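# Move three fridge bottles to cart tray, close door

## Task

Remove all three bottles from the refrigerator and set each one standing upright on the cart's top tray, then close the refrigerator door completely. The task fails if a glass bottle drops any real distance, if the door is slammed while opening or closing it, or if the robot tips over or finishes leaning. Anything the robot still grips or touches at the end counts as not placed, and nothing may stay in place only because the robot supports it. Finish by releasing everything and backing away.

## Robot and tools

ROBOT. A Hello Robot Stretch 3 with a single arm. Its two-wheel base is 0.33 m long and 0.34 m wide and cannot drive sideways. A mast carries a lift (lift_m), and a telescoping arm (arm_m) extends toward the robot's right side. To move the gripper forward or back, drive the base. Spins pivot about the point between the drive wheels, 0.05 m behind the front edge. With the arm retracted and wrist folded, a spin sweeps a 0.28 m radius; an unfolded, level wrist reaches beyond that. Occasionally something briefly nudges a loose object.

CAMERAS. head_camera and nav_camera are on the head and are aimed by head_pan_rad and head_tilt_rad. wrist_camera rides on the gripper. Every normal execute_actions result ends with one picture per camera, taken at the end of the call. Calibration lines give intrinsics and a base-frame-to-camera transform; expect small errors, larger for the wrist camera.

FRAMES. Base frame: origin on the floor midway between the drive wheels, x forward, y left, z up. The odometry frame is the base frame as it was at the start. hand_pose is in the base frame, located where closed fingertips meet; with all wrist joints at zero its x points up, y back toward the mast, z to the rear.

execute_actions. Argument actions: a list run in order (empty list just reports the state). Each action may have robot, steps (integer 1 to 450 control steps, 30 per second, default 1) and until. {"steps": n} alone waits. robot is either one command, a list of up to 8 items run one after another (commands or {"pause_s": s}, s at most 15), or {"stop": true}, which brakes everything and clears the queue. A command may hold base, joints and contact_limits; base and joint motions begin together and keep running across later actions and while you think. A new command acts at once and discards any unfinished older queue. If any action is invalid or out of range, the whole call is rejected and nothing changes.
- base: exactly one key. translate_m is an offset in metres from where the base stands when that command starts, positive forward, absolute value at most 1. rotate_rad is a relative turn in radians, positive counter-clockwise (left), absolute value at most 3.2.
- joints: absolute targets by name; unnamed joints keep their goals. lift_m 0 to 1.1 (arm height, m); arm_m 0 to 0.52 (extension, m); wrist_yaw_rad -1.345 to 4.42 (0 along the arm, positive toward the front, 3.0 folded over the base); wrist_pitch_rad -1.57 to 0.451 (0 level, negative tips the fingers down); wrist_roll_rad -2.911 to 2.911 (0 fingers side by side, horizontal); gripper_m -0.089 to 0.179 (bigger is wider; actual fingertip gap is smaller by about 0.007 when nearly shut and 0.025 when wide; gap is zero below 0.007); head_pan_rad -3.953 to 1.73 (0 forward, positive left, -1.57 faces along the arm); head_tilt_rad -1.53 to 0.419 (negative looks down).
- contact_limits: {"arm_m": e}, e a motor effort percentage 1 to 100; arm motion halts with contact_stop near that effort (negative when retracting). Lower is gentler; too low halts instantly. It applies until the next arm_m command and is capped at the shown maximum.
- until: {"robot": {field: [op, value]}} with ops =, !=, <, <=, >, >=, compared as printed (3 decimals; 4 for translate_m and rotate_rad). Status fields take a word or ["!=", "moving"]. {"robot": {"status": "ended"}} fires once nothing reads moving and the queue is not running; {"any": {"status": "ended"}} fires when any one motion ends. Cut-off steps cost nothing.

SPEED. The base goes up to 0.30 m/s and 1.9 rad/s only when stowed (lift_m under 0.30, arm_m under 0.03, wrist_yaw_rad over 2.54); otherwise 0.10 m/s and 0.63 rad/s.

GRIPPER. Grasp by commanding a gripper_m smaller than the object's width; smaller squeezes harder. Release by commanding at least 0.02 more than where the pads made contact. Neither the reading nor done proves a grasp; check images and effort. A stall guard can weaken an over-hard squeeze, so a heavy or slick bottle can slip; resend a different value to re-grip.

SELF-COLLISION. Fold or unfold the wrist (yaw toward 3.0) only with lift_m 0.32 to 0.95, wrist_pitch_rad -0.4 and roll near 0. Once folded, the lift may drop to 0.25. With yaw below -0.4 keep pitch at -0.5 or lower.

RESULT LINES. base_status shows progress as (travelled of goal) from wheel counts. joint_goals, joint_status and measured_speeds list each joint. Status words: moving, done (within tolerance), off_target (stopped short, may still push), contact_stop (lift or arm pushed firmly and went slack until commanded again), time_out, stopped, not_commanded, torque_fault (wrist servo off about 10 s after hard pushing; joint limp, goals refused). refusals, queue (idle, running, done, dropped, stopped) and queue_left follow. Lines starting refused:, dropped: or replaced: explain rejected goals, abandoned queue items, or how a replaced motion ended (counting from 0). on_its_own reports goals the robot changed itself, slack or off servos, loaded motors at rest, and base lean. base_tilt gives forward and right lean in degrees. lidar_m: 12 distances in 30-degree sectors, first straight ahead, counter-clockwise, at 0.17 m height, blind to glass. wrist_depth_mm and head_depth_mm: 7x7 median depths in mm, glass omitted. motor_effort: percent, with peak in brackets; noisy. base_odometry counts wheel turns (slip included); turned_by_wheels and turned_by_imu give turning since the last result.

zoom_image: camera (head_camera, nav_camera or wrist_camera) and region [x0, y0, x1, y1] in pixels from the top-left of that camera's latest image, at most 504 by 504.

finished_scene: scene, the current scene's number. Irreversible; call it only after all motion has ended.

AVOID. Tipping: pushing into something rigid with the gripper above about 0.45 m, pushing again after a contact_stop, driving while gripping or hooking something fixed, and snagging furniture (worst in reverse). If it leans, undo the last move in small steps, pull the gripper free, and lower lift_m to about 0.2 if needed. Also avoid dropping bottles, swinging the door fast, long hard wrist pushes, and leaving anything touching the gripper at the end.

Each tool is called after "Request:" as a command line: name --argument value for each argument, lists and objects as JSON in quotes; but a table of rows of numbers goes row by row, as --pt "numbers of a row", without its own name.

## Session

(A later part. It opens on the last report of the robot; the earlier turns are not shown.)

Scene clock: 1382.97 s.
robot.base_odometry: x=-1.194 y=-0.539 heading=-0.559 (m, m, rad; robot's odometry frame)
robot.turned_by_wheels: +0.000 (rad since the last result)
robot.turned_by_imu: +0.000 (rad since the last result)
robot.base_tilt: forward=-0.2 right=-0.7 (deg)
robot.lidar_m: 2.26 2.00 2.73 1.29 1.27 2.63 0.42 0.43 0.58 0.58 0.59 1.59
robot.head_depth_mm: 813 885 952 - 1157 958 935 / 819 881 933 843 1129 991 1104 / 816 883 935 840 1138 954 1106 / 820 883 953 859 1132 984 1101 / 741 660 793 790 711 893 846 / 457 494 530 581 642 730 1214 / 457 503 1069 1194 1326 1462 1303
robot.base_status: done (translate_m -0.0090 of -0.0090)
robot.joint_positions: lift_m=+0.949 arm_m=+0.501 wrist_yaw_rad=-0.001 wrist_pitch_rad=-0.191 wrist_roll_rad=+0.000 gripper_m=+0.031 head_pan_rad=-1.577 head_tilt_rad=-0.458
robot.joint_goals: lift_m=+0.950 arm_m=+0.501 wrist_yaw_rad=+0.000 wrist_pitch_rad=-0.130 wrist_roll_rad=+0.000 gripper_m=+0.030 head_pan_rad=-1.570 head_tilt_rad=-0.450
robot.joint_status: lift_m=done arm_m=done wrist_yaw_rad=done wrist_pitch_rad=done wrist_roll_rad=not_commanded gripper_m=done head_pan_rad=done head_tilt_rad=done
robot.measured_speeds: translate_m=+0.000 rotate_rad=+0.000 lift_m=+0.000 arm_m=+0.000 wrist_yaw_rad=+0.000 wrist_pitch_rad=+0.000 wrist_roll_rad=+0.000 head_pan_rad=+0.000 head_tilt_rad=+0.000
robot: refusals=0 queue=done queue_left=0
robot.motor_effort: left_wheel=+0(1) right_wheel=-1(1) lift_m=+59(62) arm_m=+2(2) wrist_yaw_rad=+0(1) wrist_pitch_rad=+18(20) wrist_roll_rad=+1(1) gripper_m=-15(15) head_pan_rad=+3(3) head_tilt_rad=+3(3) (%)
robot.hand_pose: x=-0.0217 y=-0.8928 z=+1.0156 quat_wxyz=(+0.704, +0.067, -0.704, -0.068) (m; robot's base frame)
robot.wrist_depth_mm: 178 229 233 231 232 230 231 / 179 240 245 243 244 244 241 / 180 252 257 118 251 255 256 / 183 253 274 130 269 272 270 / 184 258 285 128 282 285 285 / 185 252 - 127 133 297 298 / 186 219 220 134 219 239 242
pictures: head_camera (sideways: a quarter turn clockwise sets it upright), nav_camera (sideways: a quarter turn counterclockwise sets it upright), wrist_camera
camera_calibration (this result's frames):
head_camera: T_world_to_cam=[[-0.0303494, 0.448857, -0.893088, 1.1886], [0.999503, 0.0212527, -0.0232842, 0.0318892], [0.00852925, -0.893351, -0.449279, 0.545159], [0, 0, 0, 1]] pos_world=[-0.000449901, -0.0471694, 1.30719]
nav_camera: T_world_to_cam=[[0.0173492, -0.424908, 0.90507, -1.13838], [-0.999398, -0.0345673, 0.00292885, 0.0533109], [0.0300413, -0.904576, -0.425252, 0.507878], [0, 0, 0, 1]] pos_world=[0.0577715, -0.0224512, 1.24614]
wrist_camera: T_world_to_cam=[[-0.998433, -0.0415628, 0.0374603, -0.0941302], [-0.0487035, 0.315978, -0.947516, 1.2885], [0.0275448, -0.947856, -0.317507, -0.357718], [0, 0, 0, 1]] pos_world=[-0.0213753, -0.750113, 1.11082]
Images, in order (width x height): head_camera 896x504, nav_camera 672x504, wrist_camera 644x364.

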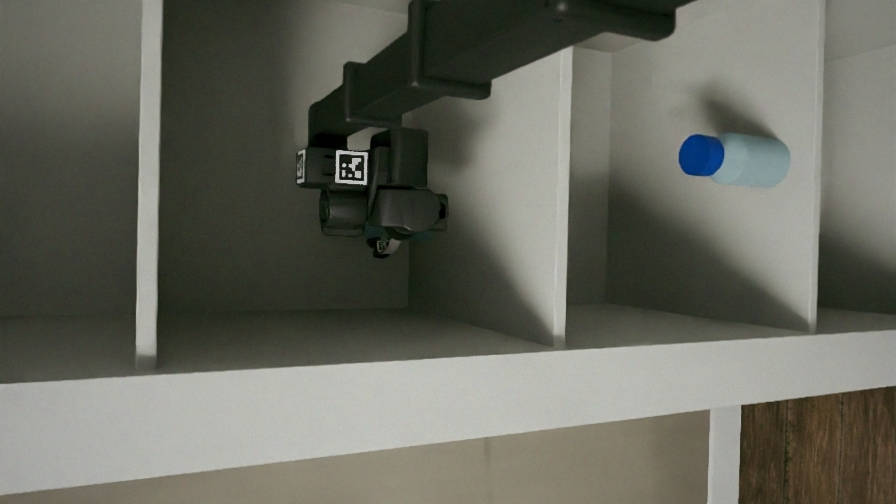

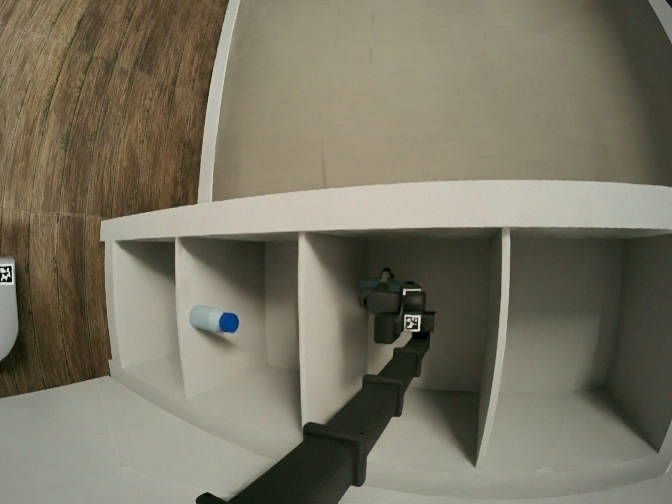

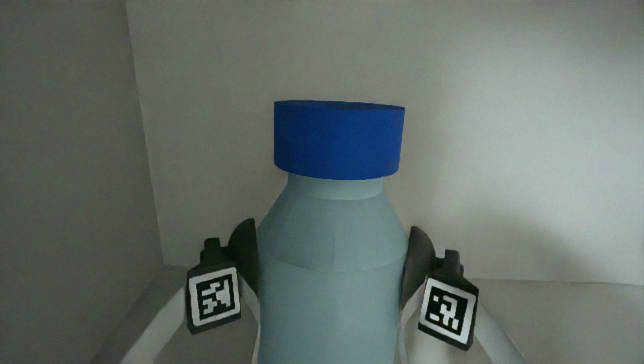

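Request:
execute_actions --actions '[{"robot": {"joints": {"lift_m": 0.965, "arm_m": 0.0}}, "steps": 200, "until": {"robot": {"status": "ended"}}}, {"robot": {"base": {"rotate_rad": 1.9625}, "joints": {"head_tilt_rad": -0.75}}, "steps": 200, "until": {"robot": {"status": "ended"}}}, {"robot": {"base": {"translate_m": 0.835}}, "steps": 400, "until": {"robot": {"status": "ended"}}}, {"robot": {"base": {"rotate_rad": 1.6155}}, "steps": 200, "until": {"robot": {"status": "ended"}}}]'

Scene clock: 1423.37 s.
robot.base_odometry: x=-1.054 y=+0.284 heading=+3.019 (m, m, rad; robot's odometry frame)
robot.turned_by_wheels: +3.578 (rad since the last result)
robot.turned_by_imu: +3.648 (rad since the last result)
robot.base_tilt: forward=-0.2 right=-0.7 (deg)
robot.lidar_m: 2.24 2.05 0.70 1.42 2.48 2.08 2.52 1.97 0.44 0.42 0.43 2.21
robot.head_depth_mm: 1509 1679 1826 756 - - - / 1575 1746 956 592 - - 1099 / 1651 1825 387 - - - 1096 / 1731 1943 972 712 791 879 1095 / 1824 2050 969 746 662 880 1081 / 1919 2199 2272 721 657 892 1125 / 2037 2357 2502 1921 1532 1316 1144
robot.base_status: done (rotate_rad +1.6154 of +1.6155)
robot.joint_positions: lift_m=+0.964 arm_m=+0.001 wrist_yaw_rad=-0.001 wrist_pitch_rad=-0.192 wrist_roll_rad=+0.000 gripper_m=+0.031 head_pan_rad=-1.577 head_tilt_rad=-0.741
robot.joint_goals: lift_m=+0.965 arm_m=+0.000 wrist_yaw_rad=+0.000 wrist_pitch_rad=-0.130 wrist_roll_rad=+0.000 gripper_m=+0.030 head_pan_rad=-1.570 head_tilt_rad=-0.750
robot.joint_status: lift_m=done arm_m=done wrist_yaw_rad=done wrist_pitch_rad=done wrist_roll_rad=not_commanded gripper_m=done head_pan_rad=done head_tilt_rad=done
robot.measured_speeds: translate_m=+0.000 rotate_rad=+0.000 lift_m=+0.000 arm_m=+0.000 wrist_yaw_rad=+0.000 wrist_pitch_rad=+0.000 wrist_roll_rad=+0.000 head_pan_rad=+0.000 head_tilt_rad=+0.000
robot: refusals=0 queue=done queue_left=0
robot.motor_effort: left_wheel=-2(6) right_wheel=+0(4) lift_m=+60(63) arm_m=-5(5) wrist_yaw_rad=+0(0) wrist_pitch_rad=+18(18) wrist_roll_rad=+1(1) gripper_m=-15(16) head_pan_rad=+3(2) head_tilt_rad=-4(21) (%)
robot.hand_pose: x=-0.0216 y=-0.3926 z=+1.0303 quat_wxyz=(+0.704, +0.068, -0.703, -0.068) (m; robot's base frame)
robot.wrist_depth_mm: - - - - - - - / - - - - - - - / - - - 119 - - - / - - 820 130 837 - - / - - 621 129 541 - - / - 477 - 127 133 - - / - 378 395 134 301 371 -
pictures: head_camera (sideways: a quarter turn clockwise sets it upright), nav_camera (sideways: a quarter turn counterclockwise sets it upright), wrist_camera
camera_calibration (this result's frames):
head_camera: T_world_to_cam=[[-0.0289691, 0.680189, -0.732464, 0.979173], [0.999535, 0.0266733, -0.0147622, 0.0207872], [0.00949614, -0.732551, -0.680646, 0.846158], [0, 0, 0, 1]] pos_world=[-0.000446941, -0.0467232, 1.29345]
nav_camera: T_world_to_cam=[[0.0159431, -0.660531, 0.750629, -0.937003], [-0.999393, -0.0337808, -0.00849925, 0.068188], [0.0309709, -0.750038, -0.660669, 0.814158], [0, 0, 0, 1]] pos_world=[0.0578702, -0.00596689, 1.24181]
wrist_camera: T_world_to_cam=[[-0.998415, -0.0420593, 0.0374058, -0.0739165], [-0.0488455, 0.317193, -0.947102, 1.14439], [0.0279695, -0.947428, -0.318745, 0.122538], [0, 0, 0, 1]] pos_world=[-0.0213285, -0.250005, 1.12568]
Images, in order (width x height): head_camera 896x504, nav_camera 672x504, wrist_camera 644x364.

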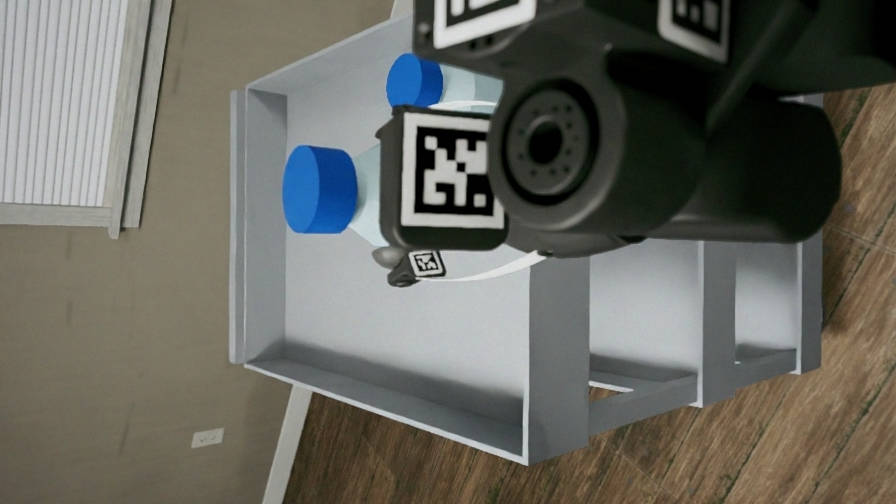

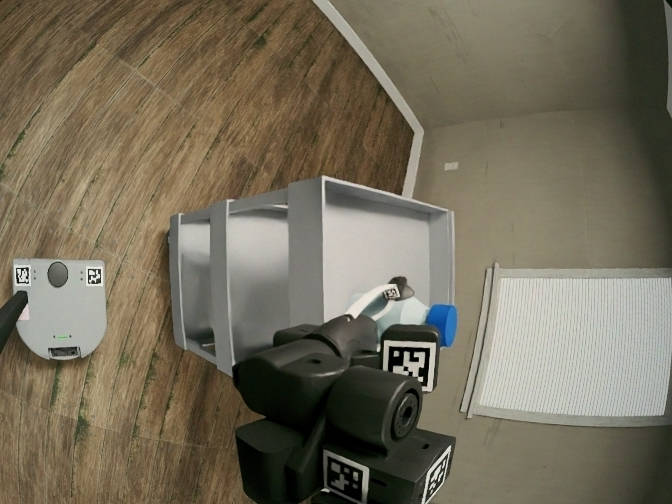

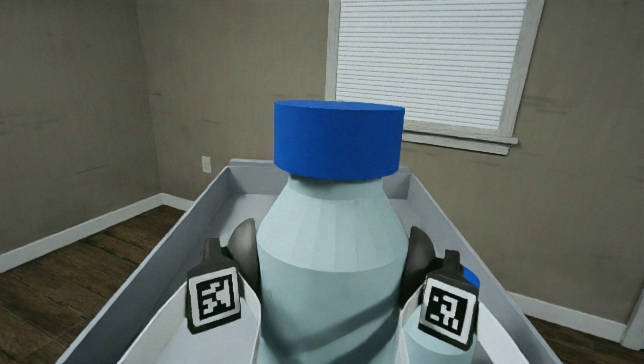

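Request:
execute_actions --actions '[{"robot": {"base": {"translate_m": 0.010}, "joints": {"arm_m": 0.128}}, "steps": 90, "until": {"robot": {"status": "ended"}}}, {"robot": {"joints": {"lift_m": 0.825}}, "steps": 90, "until": {"robot": {"status": "ended"}}}]'

Scene clock: 1481.07 s.
robot.base_odometry: x=-1.064 y=+0.285 heading=+3.019 (m, m, rad; robot's odometry frame)
robot.turned_by_wheels: +0.000 (rad since the last result)
robot.turned_by_imu: +0.000 (rad since the last result)
robot.base_tilt: forward=-0.2 right=-0.7 (deg)
robot.lidar_m: 2.23 2.05 0.69 1.41 2.48 2.10 2.53 1.96 0.44 0.42 0.43 2.20
robot.head_depth_mm: 1507 1692 1809 692 - - 1120 / 1577 1755 970 604 - 843 1078 / 1639 1831 971 589 - 871 1080 / 1735 1941 969 722 662 884 1080 / 1830 2053 970 748 661 882 1078 / 1945 2200 2375 725 633 1230 1142 / 2052 2387 2474 1910 1522 1322 1139
robot.base_status: done (translate_m +0.0100 of +0.0100)
robot.joint_positions: lift_m=+0.825 arm_m=+0.128 wrist_yaw_rad=+0.000 wrist_pitch_rad=-0.193 wrist_roll_rad=+0.000 gripper_m=+0.031 head_pan_rad=-1.577 head_tilt_rad=-0.741
robot.joint_goals: lift_m=+0.825 arm_m=+0.128 wrist_yaw_rad=+0.000 wrist_pitch_rad=-0.130 wrist_roll_rad=+0.000 gripper_m=+0.030 head_pan_rad=-1.570 head_tilt_rad=-0.750
robot.joint_status: lift_m=done arm_m=done wrist_yaw_rad=done wrist_pitch_rad=done wrist_roll_rad=not_commanded gripper_m=done head_pan_rad=done head_tilt_rad=done
robot.measured_speeds: translate_m=+0.000 rotate_rad=+0.000 lift_m=+0.000 arm_m=+0.000 wrist_yaw_rad=+0.000 wrist_pitch_rad=+0.000 wrist_roll_rad=+0.000 head_pan_rad=+0.000 head_tilt_rad=+0.000
robot: refusals=0 queue=done queue_left=0
robot.motor_effort: left_wheel=-2(6) right_wheel=+0(5) lift_m=+23(60) arm_m=+3(3) wrist_yaw_rad=+0(0) wrist_pitch_rad=+19(19) wrist_roll_rad=+1(1) gripper_m=-15(16) head_pan_rad=+3(3) head_tilt_rad=-4(4) (%)
robot.hand_pose: x=-0.0215 y=-0.5196 z=+0.8915 quat_wxyz=(+0.704, +0.068, -0.703, -0.068) (m; robot's base frame)
robot.wrist_depth_mm: - - - - - - - / - - - - - - - / - - 646 118 642 - - / - 418 529 130 509 448 147 / 273 347 367 128 352 373 131 / 262 286 - 126 133 167 138 / 231 233 229 133 228 153 135
pictures: head_camera (sideways: a quarter turn clockwise sets it upright), nav_camera (sideways: a quarter turn counterclockwise sets it upright), wrist_camera
camera_calibration (this result's frames):
head_camera: T_world_to_cam=[[-0.0289689, 0.680249, -0.732408, 0.979101], [0.999535, 0.0266746, -0.0147595, 0.0207837], [0.00949656, -0.732496, -0.680706, 0.846236], [0, 0, 0, 1]] pos_world=[-0.000446931, -0.0467225, 1.29345]
nav_camera: T_world_to_cam=[[0.0159429, -0.660593, 0.750575, -0.936933], [-0.999393, -0.0337802, -0.0085025, 0.0681922], [0.0309713, -0.749984, -0.66073, 0.814238], [0, 0, 0, 1]] pos_world=[0.0578702, -0.00596197, 1.24181]
wrist_camera: T_world_to_cam=[[-0.998389, -0.0426745, 0.0373828, -0.0742179], [-0.0490336, 0.317644, -0.946941, 1.05331], [0.0285358, -0.947249, -0.319225, -0.0415187], [0, 0, 0, 1]] pos_world=[-0.0212662, -0.377072, 0.986939]
Images, in order (width x height): head_camera 896x504, nav_camera 672x504, wrist_camera 644x364.

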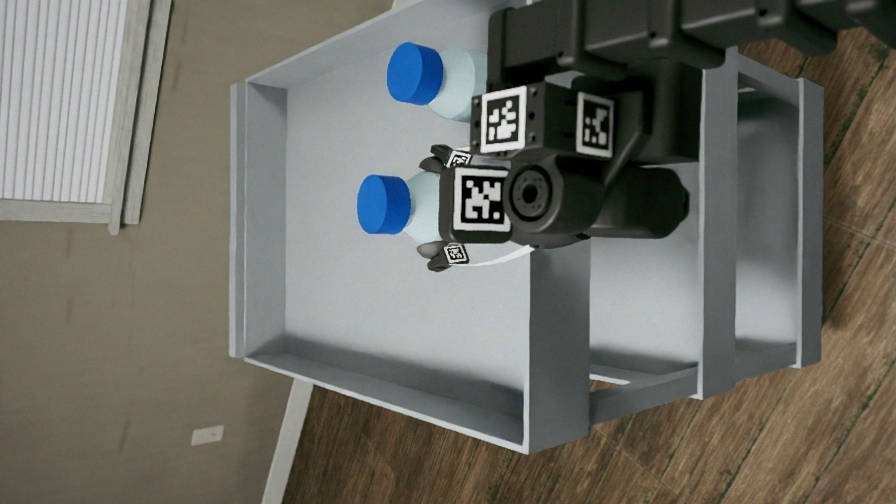

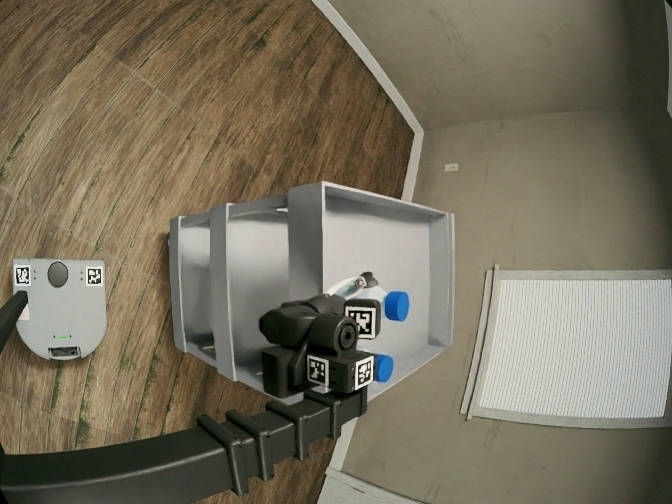

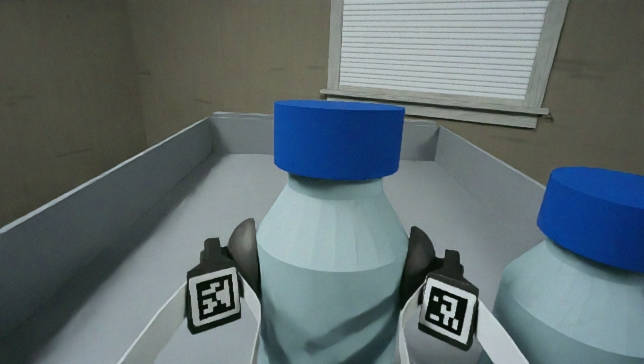

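Request:
execute_actions --actions '[{"robot": {"joints": {"lift_m": 0.803}}, "steps": 60, "until": {"robot": {"status": "ended"}}}]'

Scene clock: 1526.73 s.
robot.base_odometry: x=-1.064 y=+0.285 heading=+3.019 (m, m, rad; robot's odometry frame)
robot.turned_by_wheels: +0.000 (rad since the last result)
robot.turned_by_imu: +0.000 (rad since the last result)
robot.base_tilt: forward=-0.2 right=-0.7 (deg)
robot.lidar_m: 2.23 2.05 0.69 1.41 2.47 2.09 2.53 1.96 0.44 0.42 0.43 2.20
robot.head_depth_mm: 1504 1682 1789 692 - - 1117 / 1565 1742 970 617 - 1051 1078 / 1652 1819 970 592 - 1090 1077 / 1748 1925 966 725 661 879 1078 / 1816 2044 967 746 660 881 1078 / 1914 2202 2380 724 635 1234 1139 / 2043 2378 2472 1911 1518 1315 1138
robot.base_status: done (translate_m +0.0100 of +0.0100)
robot.joint_positions: lift_m=+0.803 arm_m=+0.128 wrist_yaw_rad=+0.000 wrist_pitch_rad=-0.193 wrist_roll_rad=+0.000 gripper_m=+0.031 head_pan_rad=-1.577 head_tilt_rad=-0.741
robot.joint_goals: lift_m=+0.803 arm_m=+0.128 wrist_yaw_rad=+0.000 wrist_pitch_rad=-0.130 wrist_roll_rad=+0.000 gripper_m=+0.030 head_pan_rad=-1.570 head_tilt_rad=-0.750
robot.joint_status: lift_m=done arm_m=done wrist_yaw_rad=done wrist_pitch_rad=done wrist_roll_rad=not_commanded gripper_m=done head_pan_rad=done head_tilt_rad=done
robot.measured_speeds: translate_m=+0.000 rotate_rad=+0.000 lift_m=+0.000 arm_m=+0.000 wrist_yaw_rad=+0.000 wrist_pitch_rad=+0.000 wrist_roll_rad=+0.000 head_pan_rad=+0.000 head_tilt_rad=+0.000
robot: refusals=0 queue=done queue_left=0
robot.motor_effort: left_wheel=-2(2) right_wheel=+0(1) lift_m=+23(23) arm_m=+3(3) wrist_yaw_rad=+0(0) wrist_pitch_rad=+19(18) wrist_roll_rad=+1(1) gripper_m=-15(16) head_pan_rad=+3(3) head_tilt_rad=-4(4) (%)
robot.hand_pose: x=-0.0215 y=-0.5196 z=+0.8694 quat_wxyz=(+0.704, +0.068, -0.703, -0.068) (m; robot's base frame)
robot.wrist_depth_mm: - - - - - - - / - - - - - - - / - - 641 118 585 - 147 / 300 389 456 130 455 418 128 / 275 320 329 128 309 330 135 / 248 252 - 127 133 167 130 / 204 206 202 134 200 153 133
pictures: head_camera (sideways: a quarter turn clockwise sets it upright), nav_camera (sideways: a quarter turn counterclockwise sets it upright), wrist_camera
camera_calibration (this result's frames):
head_camera: T_world_to_cam=[[-0.0289688, 0.680249, -0.732408, 0.979101], [0.999535, 0.0266745, -0.0147595, 0.0207837], [0.00949647, -0.732495, -0.680706, 0.846236], [0, 0, 0, 1]] pos_world=[-0.000446937, -0.0467225, 1.29345]
nav_camera: T_world_to_cam=[[0.0159428, -0.660593, 0.750575, -0.936933], [-0.999393, -0.0337801, -0.0085025, 0.0681922], [0.0309712, -0.749984, -0.66073, 0.814238], [0, 0, 0, 1]] pos_world=[0.0578702, -0.00596197, 1.24181]
wrist_camera: T_world_to_cam=[[-0.998389, -0.0426843, 0.037371, -0.0733869], [-0.0490332, 0.317899, -0.946856, 1.03246], [0.0285357, -0.947163, -0.31948, -0.04828], [0, 0, 0, 1]] pos_world=[-0.0212663, -0.377079, 0.964906]
Images, in order (width x height): head_camera 896x504, nav_camera 672x504, wrist_camera 644x364.

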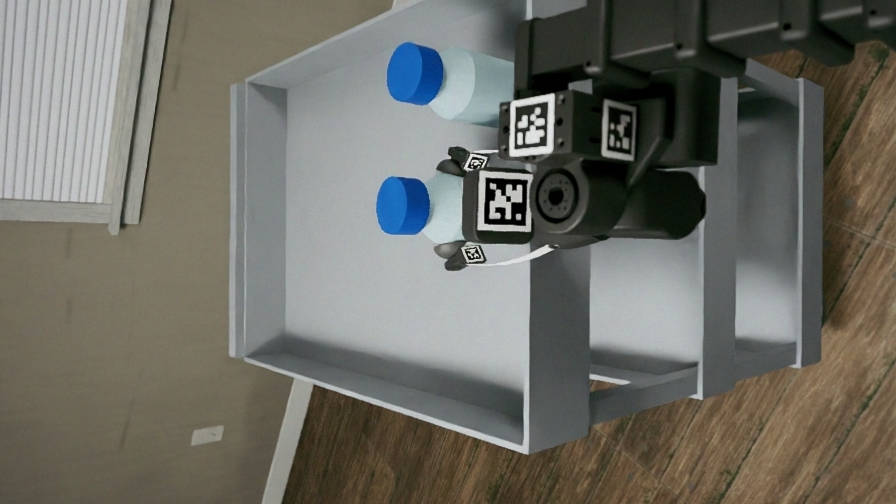

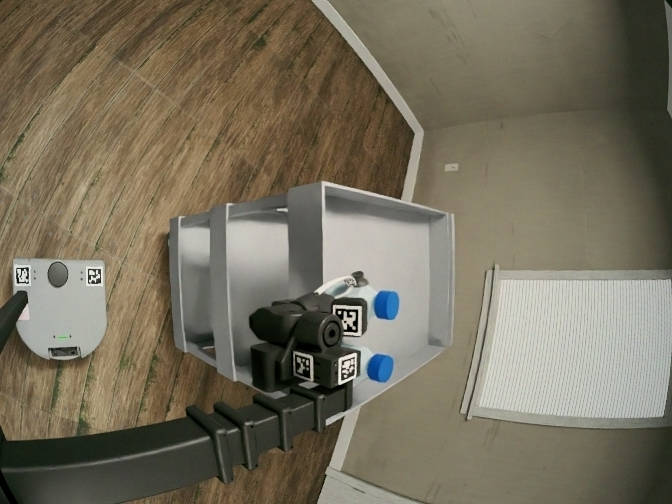

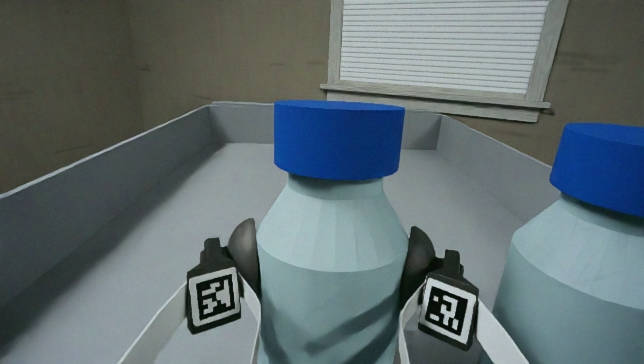

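Request:
execute_actions --actions '[{"robot": {"joints": {"lift_m": 0.796}}, "steps": 60, "until": {"robot": {"status": "ended"}}}]'

Scene clock: 1533.43 s.
robot.base_odometry: x=-1.064 y=+0.285 heading=+3.019 (m, m, rad; robot's odometry frame)
robot.turned_by_wheels: +0.000 (rad since the last result)
robot.turned_by_imu: +0.000 (rad since the last result)
robot.base_tilt: forward=-0.2 right=-0.7 (deg)
robot.lidar_m: 2.22 2.04 0.69 1.41 2.48 2.10 2.53 1.97 0.44 0.42 0.43 2.20
robot.head_depth_mm: 1518 1680 1794 693 661 - - / 1573 1745 969 626 - 1092 1077 / 1646 1816 969 597 - 1093 1078 / 1754 1930 972 734 663 884 1071 / 1829 2025 968 749 662 881 1081 / 1929 2201 2375 724 637 1227 1137 / 2035 2347 2482 1929 1533 1318 1137
robot.base_status: done (translate_m +0.0100 of +0.0100)
robot.joint_positions: lift_m=+0.797 arm_m=+0.128 wrist_yaw_rad=+0.000 wrist_pitch_rad=-0.184 wrist_roll_rad=+0.000 gripper_m=+0.031 head_pan_rad=-1.577 head_tilt_rad=-0.741
robot.joint_goals: lift_m=+0.796 arm_m=+0.128 wrist_yaw_rad=+0.000 wrist_pitch_rad=-0.130 wrist_roll_rad=+0.000 gripper_m=+0.030 head_pan_rad=-1.570 head_tilt_rad=-0.750
robot.joint_status: lift_m=done arm_m=done wrist_yaw_rad=done wrist_pitch_rad=done wrist_roll_rad=not_commanded gripper_m=done head_pan_rad=done head_tilt_rad=done
robot.measured_speeds: translate_m=+0.000 rotate_rad=+0.000 lift_m=+0.000 arm_m=+0.000 wrist_yaw_rad=+0.000 wrist_pitch_rad=+0.000 wrist_roll_rad=+0.000 head_pan_rad=+0.000 head_tilt_rad=+0.000
robot: refusals=0 queue=done queue_left=0
robot.motor_effort: left_wheel=-3(2) right_wheel=+0(0) lift_m=+21(23) arm_m=+3(4) wrist_yaw_rad=+0(0) wrist_pitch_rad=+16(19) wrist_roll_rad=+1(1) gripper_m=-16(15) head_pan_rad=+3(2) head_tilt_rad=-4(4) (%)
robot.hand_pose: x=-0.0215 y=-0.5203 z=+0.8648 quat_wxyz=(+0.704, +0.065, -0.704, -0.065) (m; robot's base frame)
robot.wrist_depth_mm: - - - - - - - / - - - - - - - / - - 630 118 597 - 139 / 290 379 457 130 452 416 128 / 274 316 323 128 304 323 133 / 243 248 - 127 133 166 129 / 199 201 197 133 196 153 133
pictures: head_camera (sideways: a quarter turn clockwise sets it upright), nav_camera (sideways: a quarter turn counterclockwise sets it upright), wrist_camera
camera_calibration (this result's frames):
head_camera: T_world_to_cam=[[-0.0289688, 0.680252, -0.732406, 0.979098], [0.999535, 0.0266746, -0.0147594, 0.0207835], [0.00949649, -0.732493, -0.680708, 0.84624], [0, 0, 0, 1]] pos_world=[-0.000446937, -0.0467225, 1.29345]
nav_camera: T_world_to_cam=[[0.0159428, -0.660595, 0.750573, -0.93693], [-0.999393, -0.03378, -0.00850265, 0.0681924], [0.0309712, -0.749982, -0.660733, 0.814241], [0, 0, 0, 1]] pos_world=[0.0578703, -0.00596176, 1.24181]
wrist_camera: T_world_to_cam=[[-0.998389, -0.0423436, 0.0377561, -0.0733957], [-0.0490331, 0.30931, -0.949696, 1.02622], [0.0285353, -0.950018, -0.310888, -0.0593061], [0, 0, 0, 1]] pos_world=[-0.0212663, -0.37687, 0.958933]
Images, in order (width x height): head_camera 896x504, nav_camera 672x504, wrist_camera 644x364.

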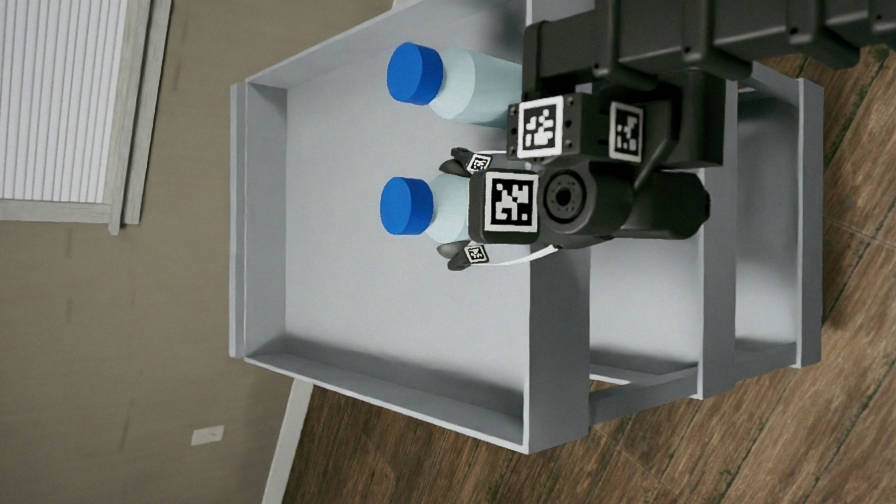

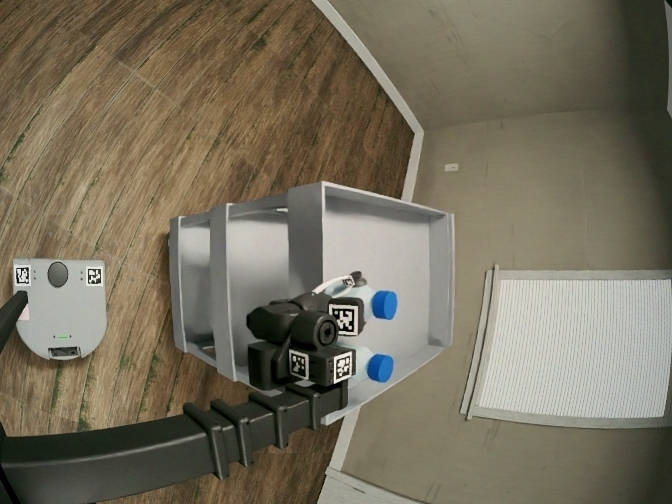

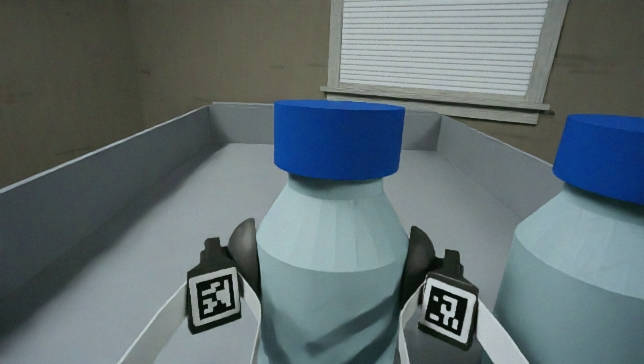

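Request:
execute_actions --actions '[{"robot": {"joints": {"lift_m": 0.790}}, "steps": 60, "until": {"robot": {"status": "ended"}}}]'

Scene clock: 1540.00 s.
robot.base_odometry: x=-1.064 y=+0.285 heading=+3.019 (m, m, rad; robot's odometry frame)
robot.turned_by_wheels: +0.000 (rad since the last result)
robot.turned_by_imu: +0.000 (rad since the last result)
robot.base_tilt: forward=-0.2 right=-0.7 (deg)
robot.lidar_m: 2.22 2.05 0.69 1.41 2.48 2.10 2.54 1.96 0.44 0.42 0.43 2.20
robot.head_depth_mm: 1505 1685 1792 691 630 - - / 1579 1736 968 628 - 1098 1078 / 1662 1821 968 607 - 1093 1084 / 1739 1937 971 737 660 884 1074 / 1823 2057 970 745 659 881 1081 / 1924 2210 2377 725 634 1240 1143 / 2033 2356 2432 1927 1535 1315 1145
robot.base_status: done (translate_m +0.0100 of +0.0100)
robot.joint_positions: lift_m=+0.791 arm_m=+0.128 wrist_yaw_rad=+0.000 wrist_pitch_rad=-0.165 wrist_roll_rad=+0.000 gripper_m=+0.031 head_pan_rad=-1.577 head_tilt_rad=-0.741
robot.joint_goals: lift_m=+0.790 arm_m=+0.128 wrist_yaw_rad=+0.000 wrist_pitch_rad=-0.130 wrist_roll_rad=+0.000 gripper_m=+0.030 head_pan_rad=-1.570 head_tilt_rad=-0.750
robot.joint_status: lift_m=done arm_m=done wrist_yaw_rad=done wrist_pitch_rad=done wrist_roll_rad=not_commanded gripper_m=done head_pan_rad=done head_tilt_rad=done
robot.measured_speeds: translate_m=+0.000 rotate_rad=+0.000 lift_m=+0.000 arm_m=+0.000 wrist_yaw_rad=+0.000 wrist_pitch_rad=+0.000 wrist_roll_rad=+0.000 head_pan_rad=+0.000 head_tilt_rad=+0.000
robot: refusals=0 queue=done queue_left=0
robot.motor_effort: left_wheel=-2(2) right_wheel=+0(0) lift_m=+19(21) arm_m=+3(3) wrist_yaw_rad=+0(0) wrist_pitch_rad=+10(16) wrist_roll_rad=+1(1) gripper_m=-15(15) head_pan_rad=+3(3) head_tilt_rad=-4(4) (%)
robot.hand_pose: x=-0.0215 y=-0.5215 z=+0.8635 quat_wxyz=(+0.705, +0.059, -0.704, -0.059) (m; robot's base frame)
robot.wrist_depth_mm: - - - - - - - / - - - - - - - / - - 636 118 580 - 137 / 301 391 462 129 461 415 130 / 274 321 328 128 306 327 132 / 243 249 - 127 134 167 128 / 198 201 196 133 195 152 132
pictures: head_camera (sideways: a quarter turn clockwise sets it upright), nav_camera (sideways: a quarter turn counterclockwise sets it upright), wrist_camera
camera_calibration (this result's frames):
head_camera: T_world_to_cam=[[-0.0289687, 0.680252, -0.732406, 0.979098], [0.999535, 0.0266744, -0.0147594, 0.0207835], [0.0094964, -0.732493, -0.680708, 0.84624], [0, 0, 0, 1]] pos_world=[-0.000446942, -0.0467225, 1.29345]
nav_camera: T_world_to_cam=[[0.0159427, -0.660595, 0.750573, -0.93693], [-0.999393, -0.0337799, -0.00850265, 0.0681924], [0.0309711, -0.749982, -0.660733, 0.814241], [0, 0, 0, 1]] pos_world=[0.0578702, -0.00596176, 1.24181]
wrist_camera: T_world_to_cam=[[-0.998389, -0.0416315, 0.038545, -0.073711], [-0.0490343, 0.291405, -0.955342, 1.02096], [0.0285401, -0.955693, -0.292977, -0.0793416], [0, 0, 0, 1]] pos_world=[-0.0212658, -0.376408, 0.954962]
Images, in order (width x height): head_camera 896x504, nav_camera 672x504, wrist_camera 644x364.

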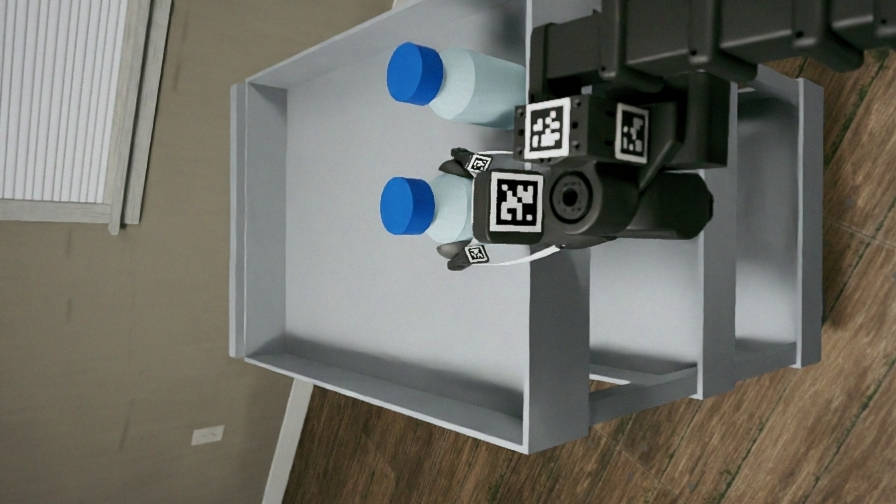

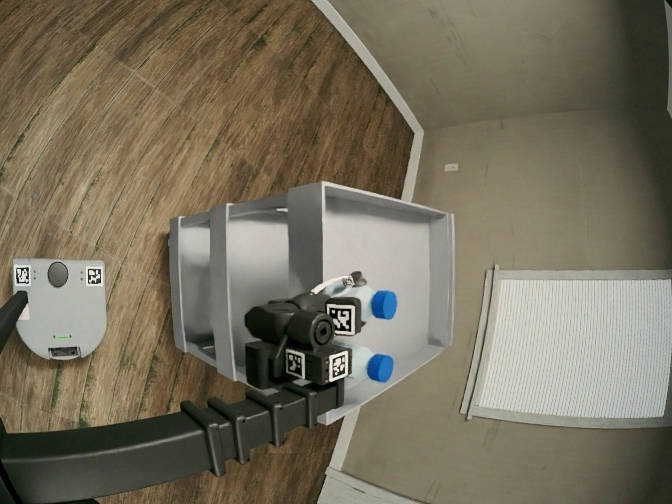

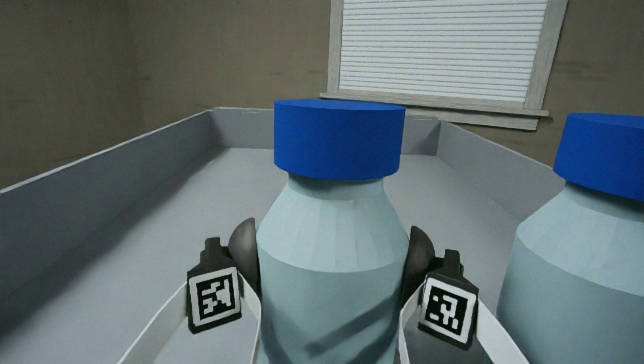

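Request:
execute_actions --actions '[{"robot": {"joints": {"gripper_m": 0.115}}, "steps": 90, "until": {"robot": {"status": "ended"}}}, {"steps": 8}]'

Scene clock: 1546.77 s.
robot.base_odometry: x=-1.064 y=+0.285 heading=+3.019 (m, m, rad; robot's odometry frame)
robot.turned_by_wheels: +0.000 (rad since the last result)
robot.turned_by_imu: +0.000 (rad since the last result)
robot.base_tilt: forward=-0.2 right=-0.7 (deg)
robot.lidar_m: 2.23 2.04 0.69 1.42 2.47 2.10 2.54 1.96 0.44 0.42 0.43 2.20
robot.head_depth_mm: 1511 1679 1794 693 630 - - / 1585 1739 969 618 - 1102 1079 / 1660 1833 969 609 - 1093 1079 / 1731 1919 967 735 662 882 1079 / 1829 2054 969 745 661 879 1076 / 1912 2188 2384 723 635 1235 1137 / 2020 2340 2478 1915 1514 1326 1139
robot.base_status: done (translate_m +0.0100 of +0.0100)
robot.joint_positions: lift_m=+0.791 arm_m=+0.128 wrist_yaw_rad=+0.000 wrist_pitch_rad=-0.153 wrist_roll_rad=+0.000 gripper_m=+0.115 head_pan_rad=-1.577 head_tilt_rad=-0.741
robot.joint_goals: lift_m=+0.790 arm_m=+0.128 wrist_yaw_rad=+0.000 wrist_pitch_rad=-0.130 wrist_roll_rad=+0.000 gripper_m=+0.115 head_pan_rad=-1.570 head_tilt_rad=-0.750
robot.joint_status: lift_m=done arm_m=done wrist_yaw_rad=done wrist_pitch_rad=done wrist_roll_rad=not_commanded gripper_m=done head_pan_rad=done head_tilt_rad=done
robot.measured_speeds: translate_m=+0.000 rotate_rad=+0.000 lift_m=+0.000 arm_m=+0.000 wrist_yaw_rad=+0.000 wrist_pitch_rad=+0.000 wrist_roll_rad=+0.000 head_pan_rad=+0.000 head_tilt_rad=+0.000
robot: refusals=0 queue=done queue_left=0
robot.motor_effort: left_wheel=-2(2) right_wheel=+1(0) lift_m=+19(19) arm_m=+2(3) wrist_yaw_rad=+0(1) wrist_pitch_rad=+7(10) wrist_roll_rad=+1(1) gripper_m=+0(79) head_pan_rad=+3(3) head_tilt_rad=-3(4) (%)
robot.hand_pose: x=-0.0215 y=-0.5223 z=+0.8664 quat_wxyz=(+0.705, +0.054, -0.705, -0.055) (m; robot's base frame)
robot.wrist_depth_mm: - - - - - - - / - - - - - - - / - - 648 117 645 - 139 / - 396 485 118 486 414 129 / 274 327 339 127 336 338 133 / 249 251 235 123 194 148 128 / 203 199 200 129 207 188 130
pictures: head_camera (sideways: a quarter turn clockwise sets it upright), nav_camera (sideways: a quarter turn counterclockwise sets it upright), wrist_camera
camera_calibration (this result's frames):
head_camera: T_world_to_cam=[[-0.0289688, 0.680252, -0.732406, 0.979098], [0.999535, 0.0266746, -0.0147594, 0.0207835], [0.00949649, -0.732493, -0.680708, 0.84624], [0, 0, 0, 1]] pos_world=[-0.000446937, -0.0467225, 1.29345]
nav_camera: T_world_to_cam=[[0.0159428, -0.660595, 0.750573, -0.93693], [-0.999393, -0.03378, -0.00850265, 0.0681924], [0.0309712, -0.749982, -0.660733, 0.814241], [0, 0, 0, 1]] pos_world=[0.0578703, -0.00596176, 1.24181]
wrist_camera: T_world_to_cam=[[-0.998391, -0.0411416, 0.0390257, -0.0740242], [-0.0490233, 0.280299, -0.95866, 1.02102], [0.028502, -0.959031, -0.281865, -0.0905798], [0, 0, 0, 1]] pos_world=[-0.0212699, -0.376104, 0.956164]
Images, in order (width x height): head_camera 896x504, nav_camera 672x504, wrist_camera 644x364.

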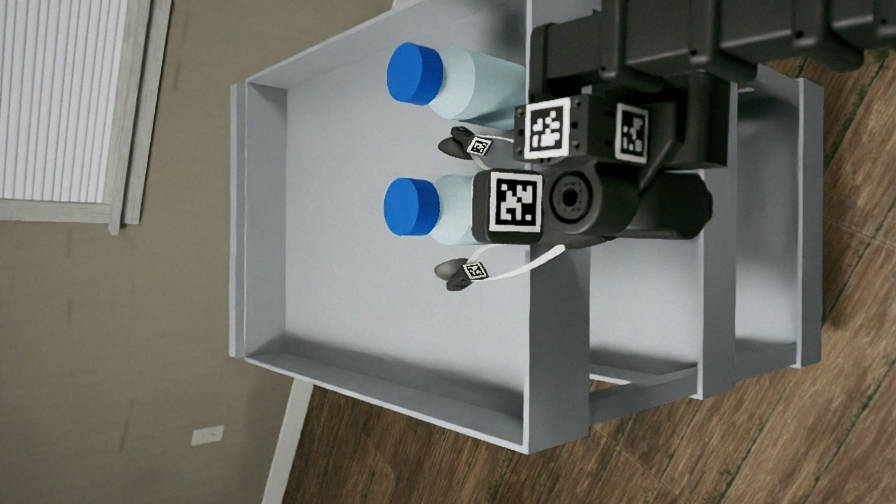

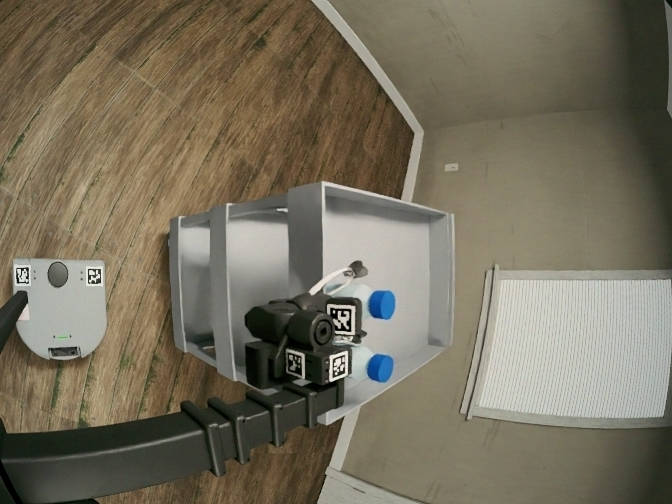

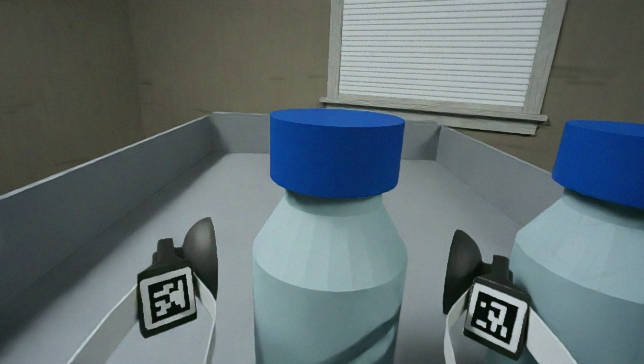

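Request:
execute_actions --actions '[{"robot": {"joints": {"lift_m": 0.905}}, "steps": 90, "until": {"robot": {"status": "ended"}}}, {"robot": {"joints": {"arm_m": 0.0}}, "steps": 90, "until": {"robot": {"status": "ended"}}}, {"robot": {"base": {"rotate_rad": -1.5667}}, "steps": 200, "until": {"robot": {"status": "ended"}}}, {"robot": {"base": {"translate_m": -0.694}, "joints": {"lift_m": 0.51, "gripper_m": 0.16, "head_tilt_rad": -0.9}}, "steps": 400, "until": {"robot": {"status": "ended"}}}, {"robot": {"base": {"rotate_rad": -2.084}}, "steps": 250, "until": {"robot": {"status": "ended"}}}]'

Scene clock: 1642.43 s.
robot.base_odometry: x=-1.146 y=-0.404 heading=-0.632 (m, m, rad; robot's odometry frame)
robot.turned_by_wheels: -3.651 (rad since the last result)
robot.turned_by_imu: -3.720 (rad since the last result)
robot.base_tilt: forward=-0.2 right=-0.8 (deg)
robot.lidar_m: 2.29 1.96 2.65 2.50 1.12 2.65 0.39 0.39 0.50 0.83 0.73 1.66
robot.head_depth_mm: 843 777 902 992 1046 1063 1056 / 942 802 1149 1195 1335 1237 - / 933 809 1196 1401 1357 1261 - / 928 807 1202 1392 1359 1251 1117 / 926 808 1170 1090 1336 1238 1093 / 786 740 842 1084 1394 1235 1098 / 591 701 1486 1654 1417 1233 1100
robot.base_status: done (rotate_rad -2.0839 of -2.0840)
robot.joint_positions: lift_m=+0.511 arm_m=+0.001 wrist_yaw_rad=+0.000 wrist_pitch_rad=-0.152 wrist_roll_rad=+0.000 gripper_m=+0.160 head_pan_rad=-1.577 head_tilt_rad=-0.889
robot.joint_goals: lift_m=+0.510 arm_m=+0.000 wrist_yaw_rad=+0.000 wrist_pitch_rad=-0.130 wrist_roll_rad=+0.000 gripper_m=+0.160 head_pan_rad=-1.570 head_tilt_rad=-0.900
robot.joint_status: lift_m=done arm_m=done wrist_yaw_rad=done wrist_pitch_rad=done wrist_roll_rad=not_commanded gripper_m=done head_pan_rad=done head_tilt_rad=done
robot.measured_speeds: translate_m=+0.000 rotate_rad=+0.000 lift_m=+0.000 arm_m=+0.000 wrist_yaw_rad=+0.000 wrist_pitch_rad=+0.000 wrist_roll_rad=+0.000 head_pan_rad=+0.000 head_tilt_rad=+0.000
robot: refusals=0 queue=done queue_left=0
robot.motor_effort: left_wheel=+2(7) right_wheel=-2(5) lift_m=+19(56) arm_m=-5(4) wrist_yaw_rad=+0(0) wrist_pitch_rad=+6(7) wrist_roll_rad=+1(1) gripper_m=+0(84) head_pan_rad=+3(3) head_tilt_rad=-5(17) (%)
robot.hand_pose: x=-0.0215 y=-0.3953 z=+0.5868 quat_wxyz=(+0.705, +0.054, -0.705, -0.054) (m; robot's base frame)
robot.wrist_depth_mm: 886 410 784 815 796 482 386 / 910 434 832 855 851 475 384 / 985 449 725 713 765 486 385 / - 476 576 554 637 513 387 / - 496 903 - 839 531 379 / - - 805 898 823 571 362 / 854 573 679 715 708 595 347
pictures: head_camera (sideways: a quarter turn clockwise sets it upright), nav_camera (sideways: a quarter turn counterclockwise sets it upright), wrist_camera
camera_calibration (this result's frames):
head_camera: T_world_to_cam=[[-0.0283693, 0.780847, -0.624078, 0.837932], [0.999546, 0.028497, -0.00978184, 0.0143008], [0.0101462, -0.624072, -0.781301, 0.977055], [0, 0, 0, 1]] pos_world=[-0.000436235, -0.0449514, 1.28645]
nav_camera: T_world_to_cam=[[0.015326, -0.764084, 0.644934, -0.799262], [-0.999383, -0.0320935, -0.0142737, 0.0757035], [0.0316045, -0.644318, -0.764105, 0.948679], [0, 0, 0, 1]] pos_world=[0.0579237, 0.00297648, 1.24144]
wrist_camera: T_world_to_cam=[[-0.998391, -0.0410746, 0.0390977, -0.0579074], [-0.0490237, 0.278622, -0.959149, 0.717069], [0.0285032, -0.959522, -0.280187, -0.0488059], [0, 0, 0, 1]] pos_world=[-0.0212698, -0.249, 0.676365]
Images, in order (width x height): head_camera 896x504, nav_camera 672x504, wrist_camera 644x364.

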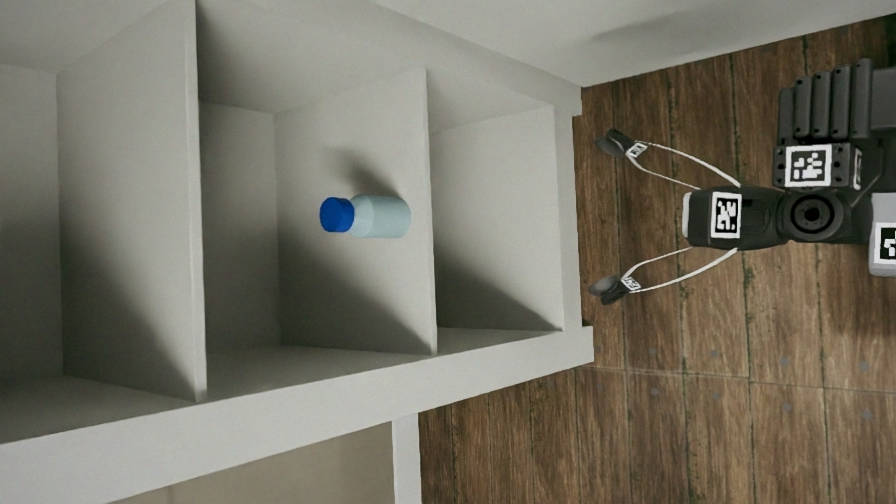

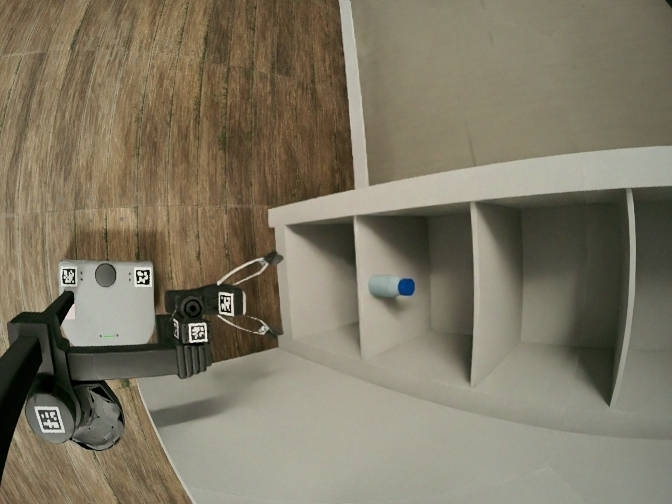

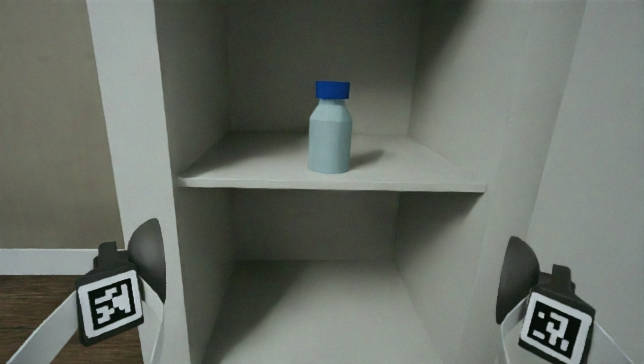

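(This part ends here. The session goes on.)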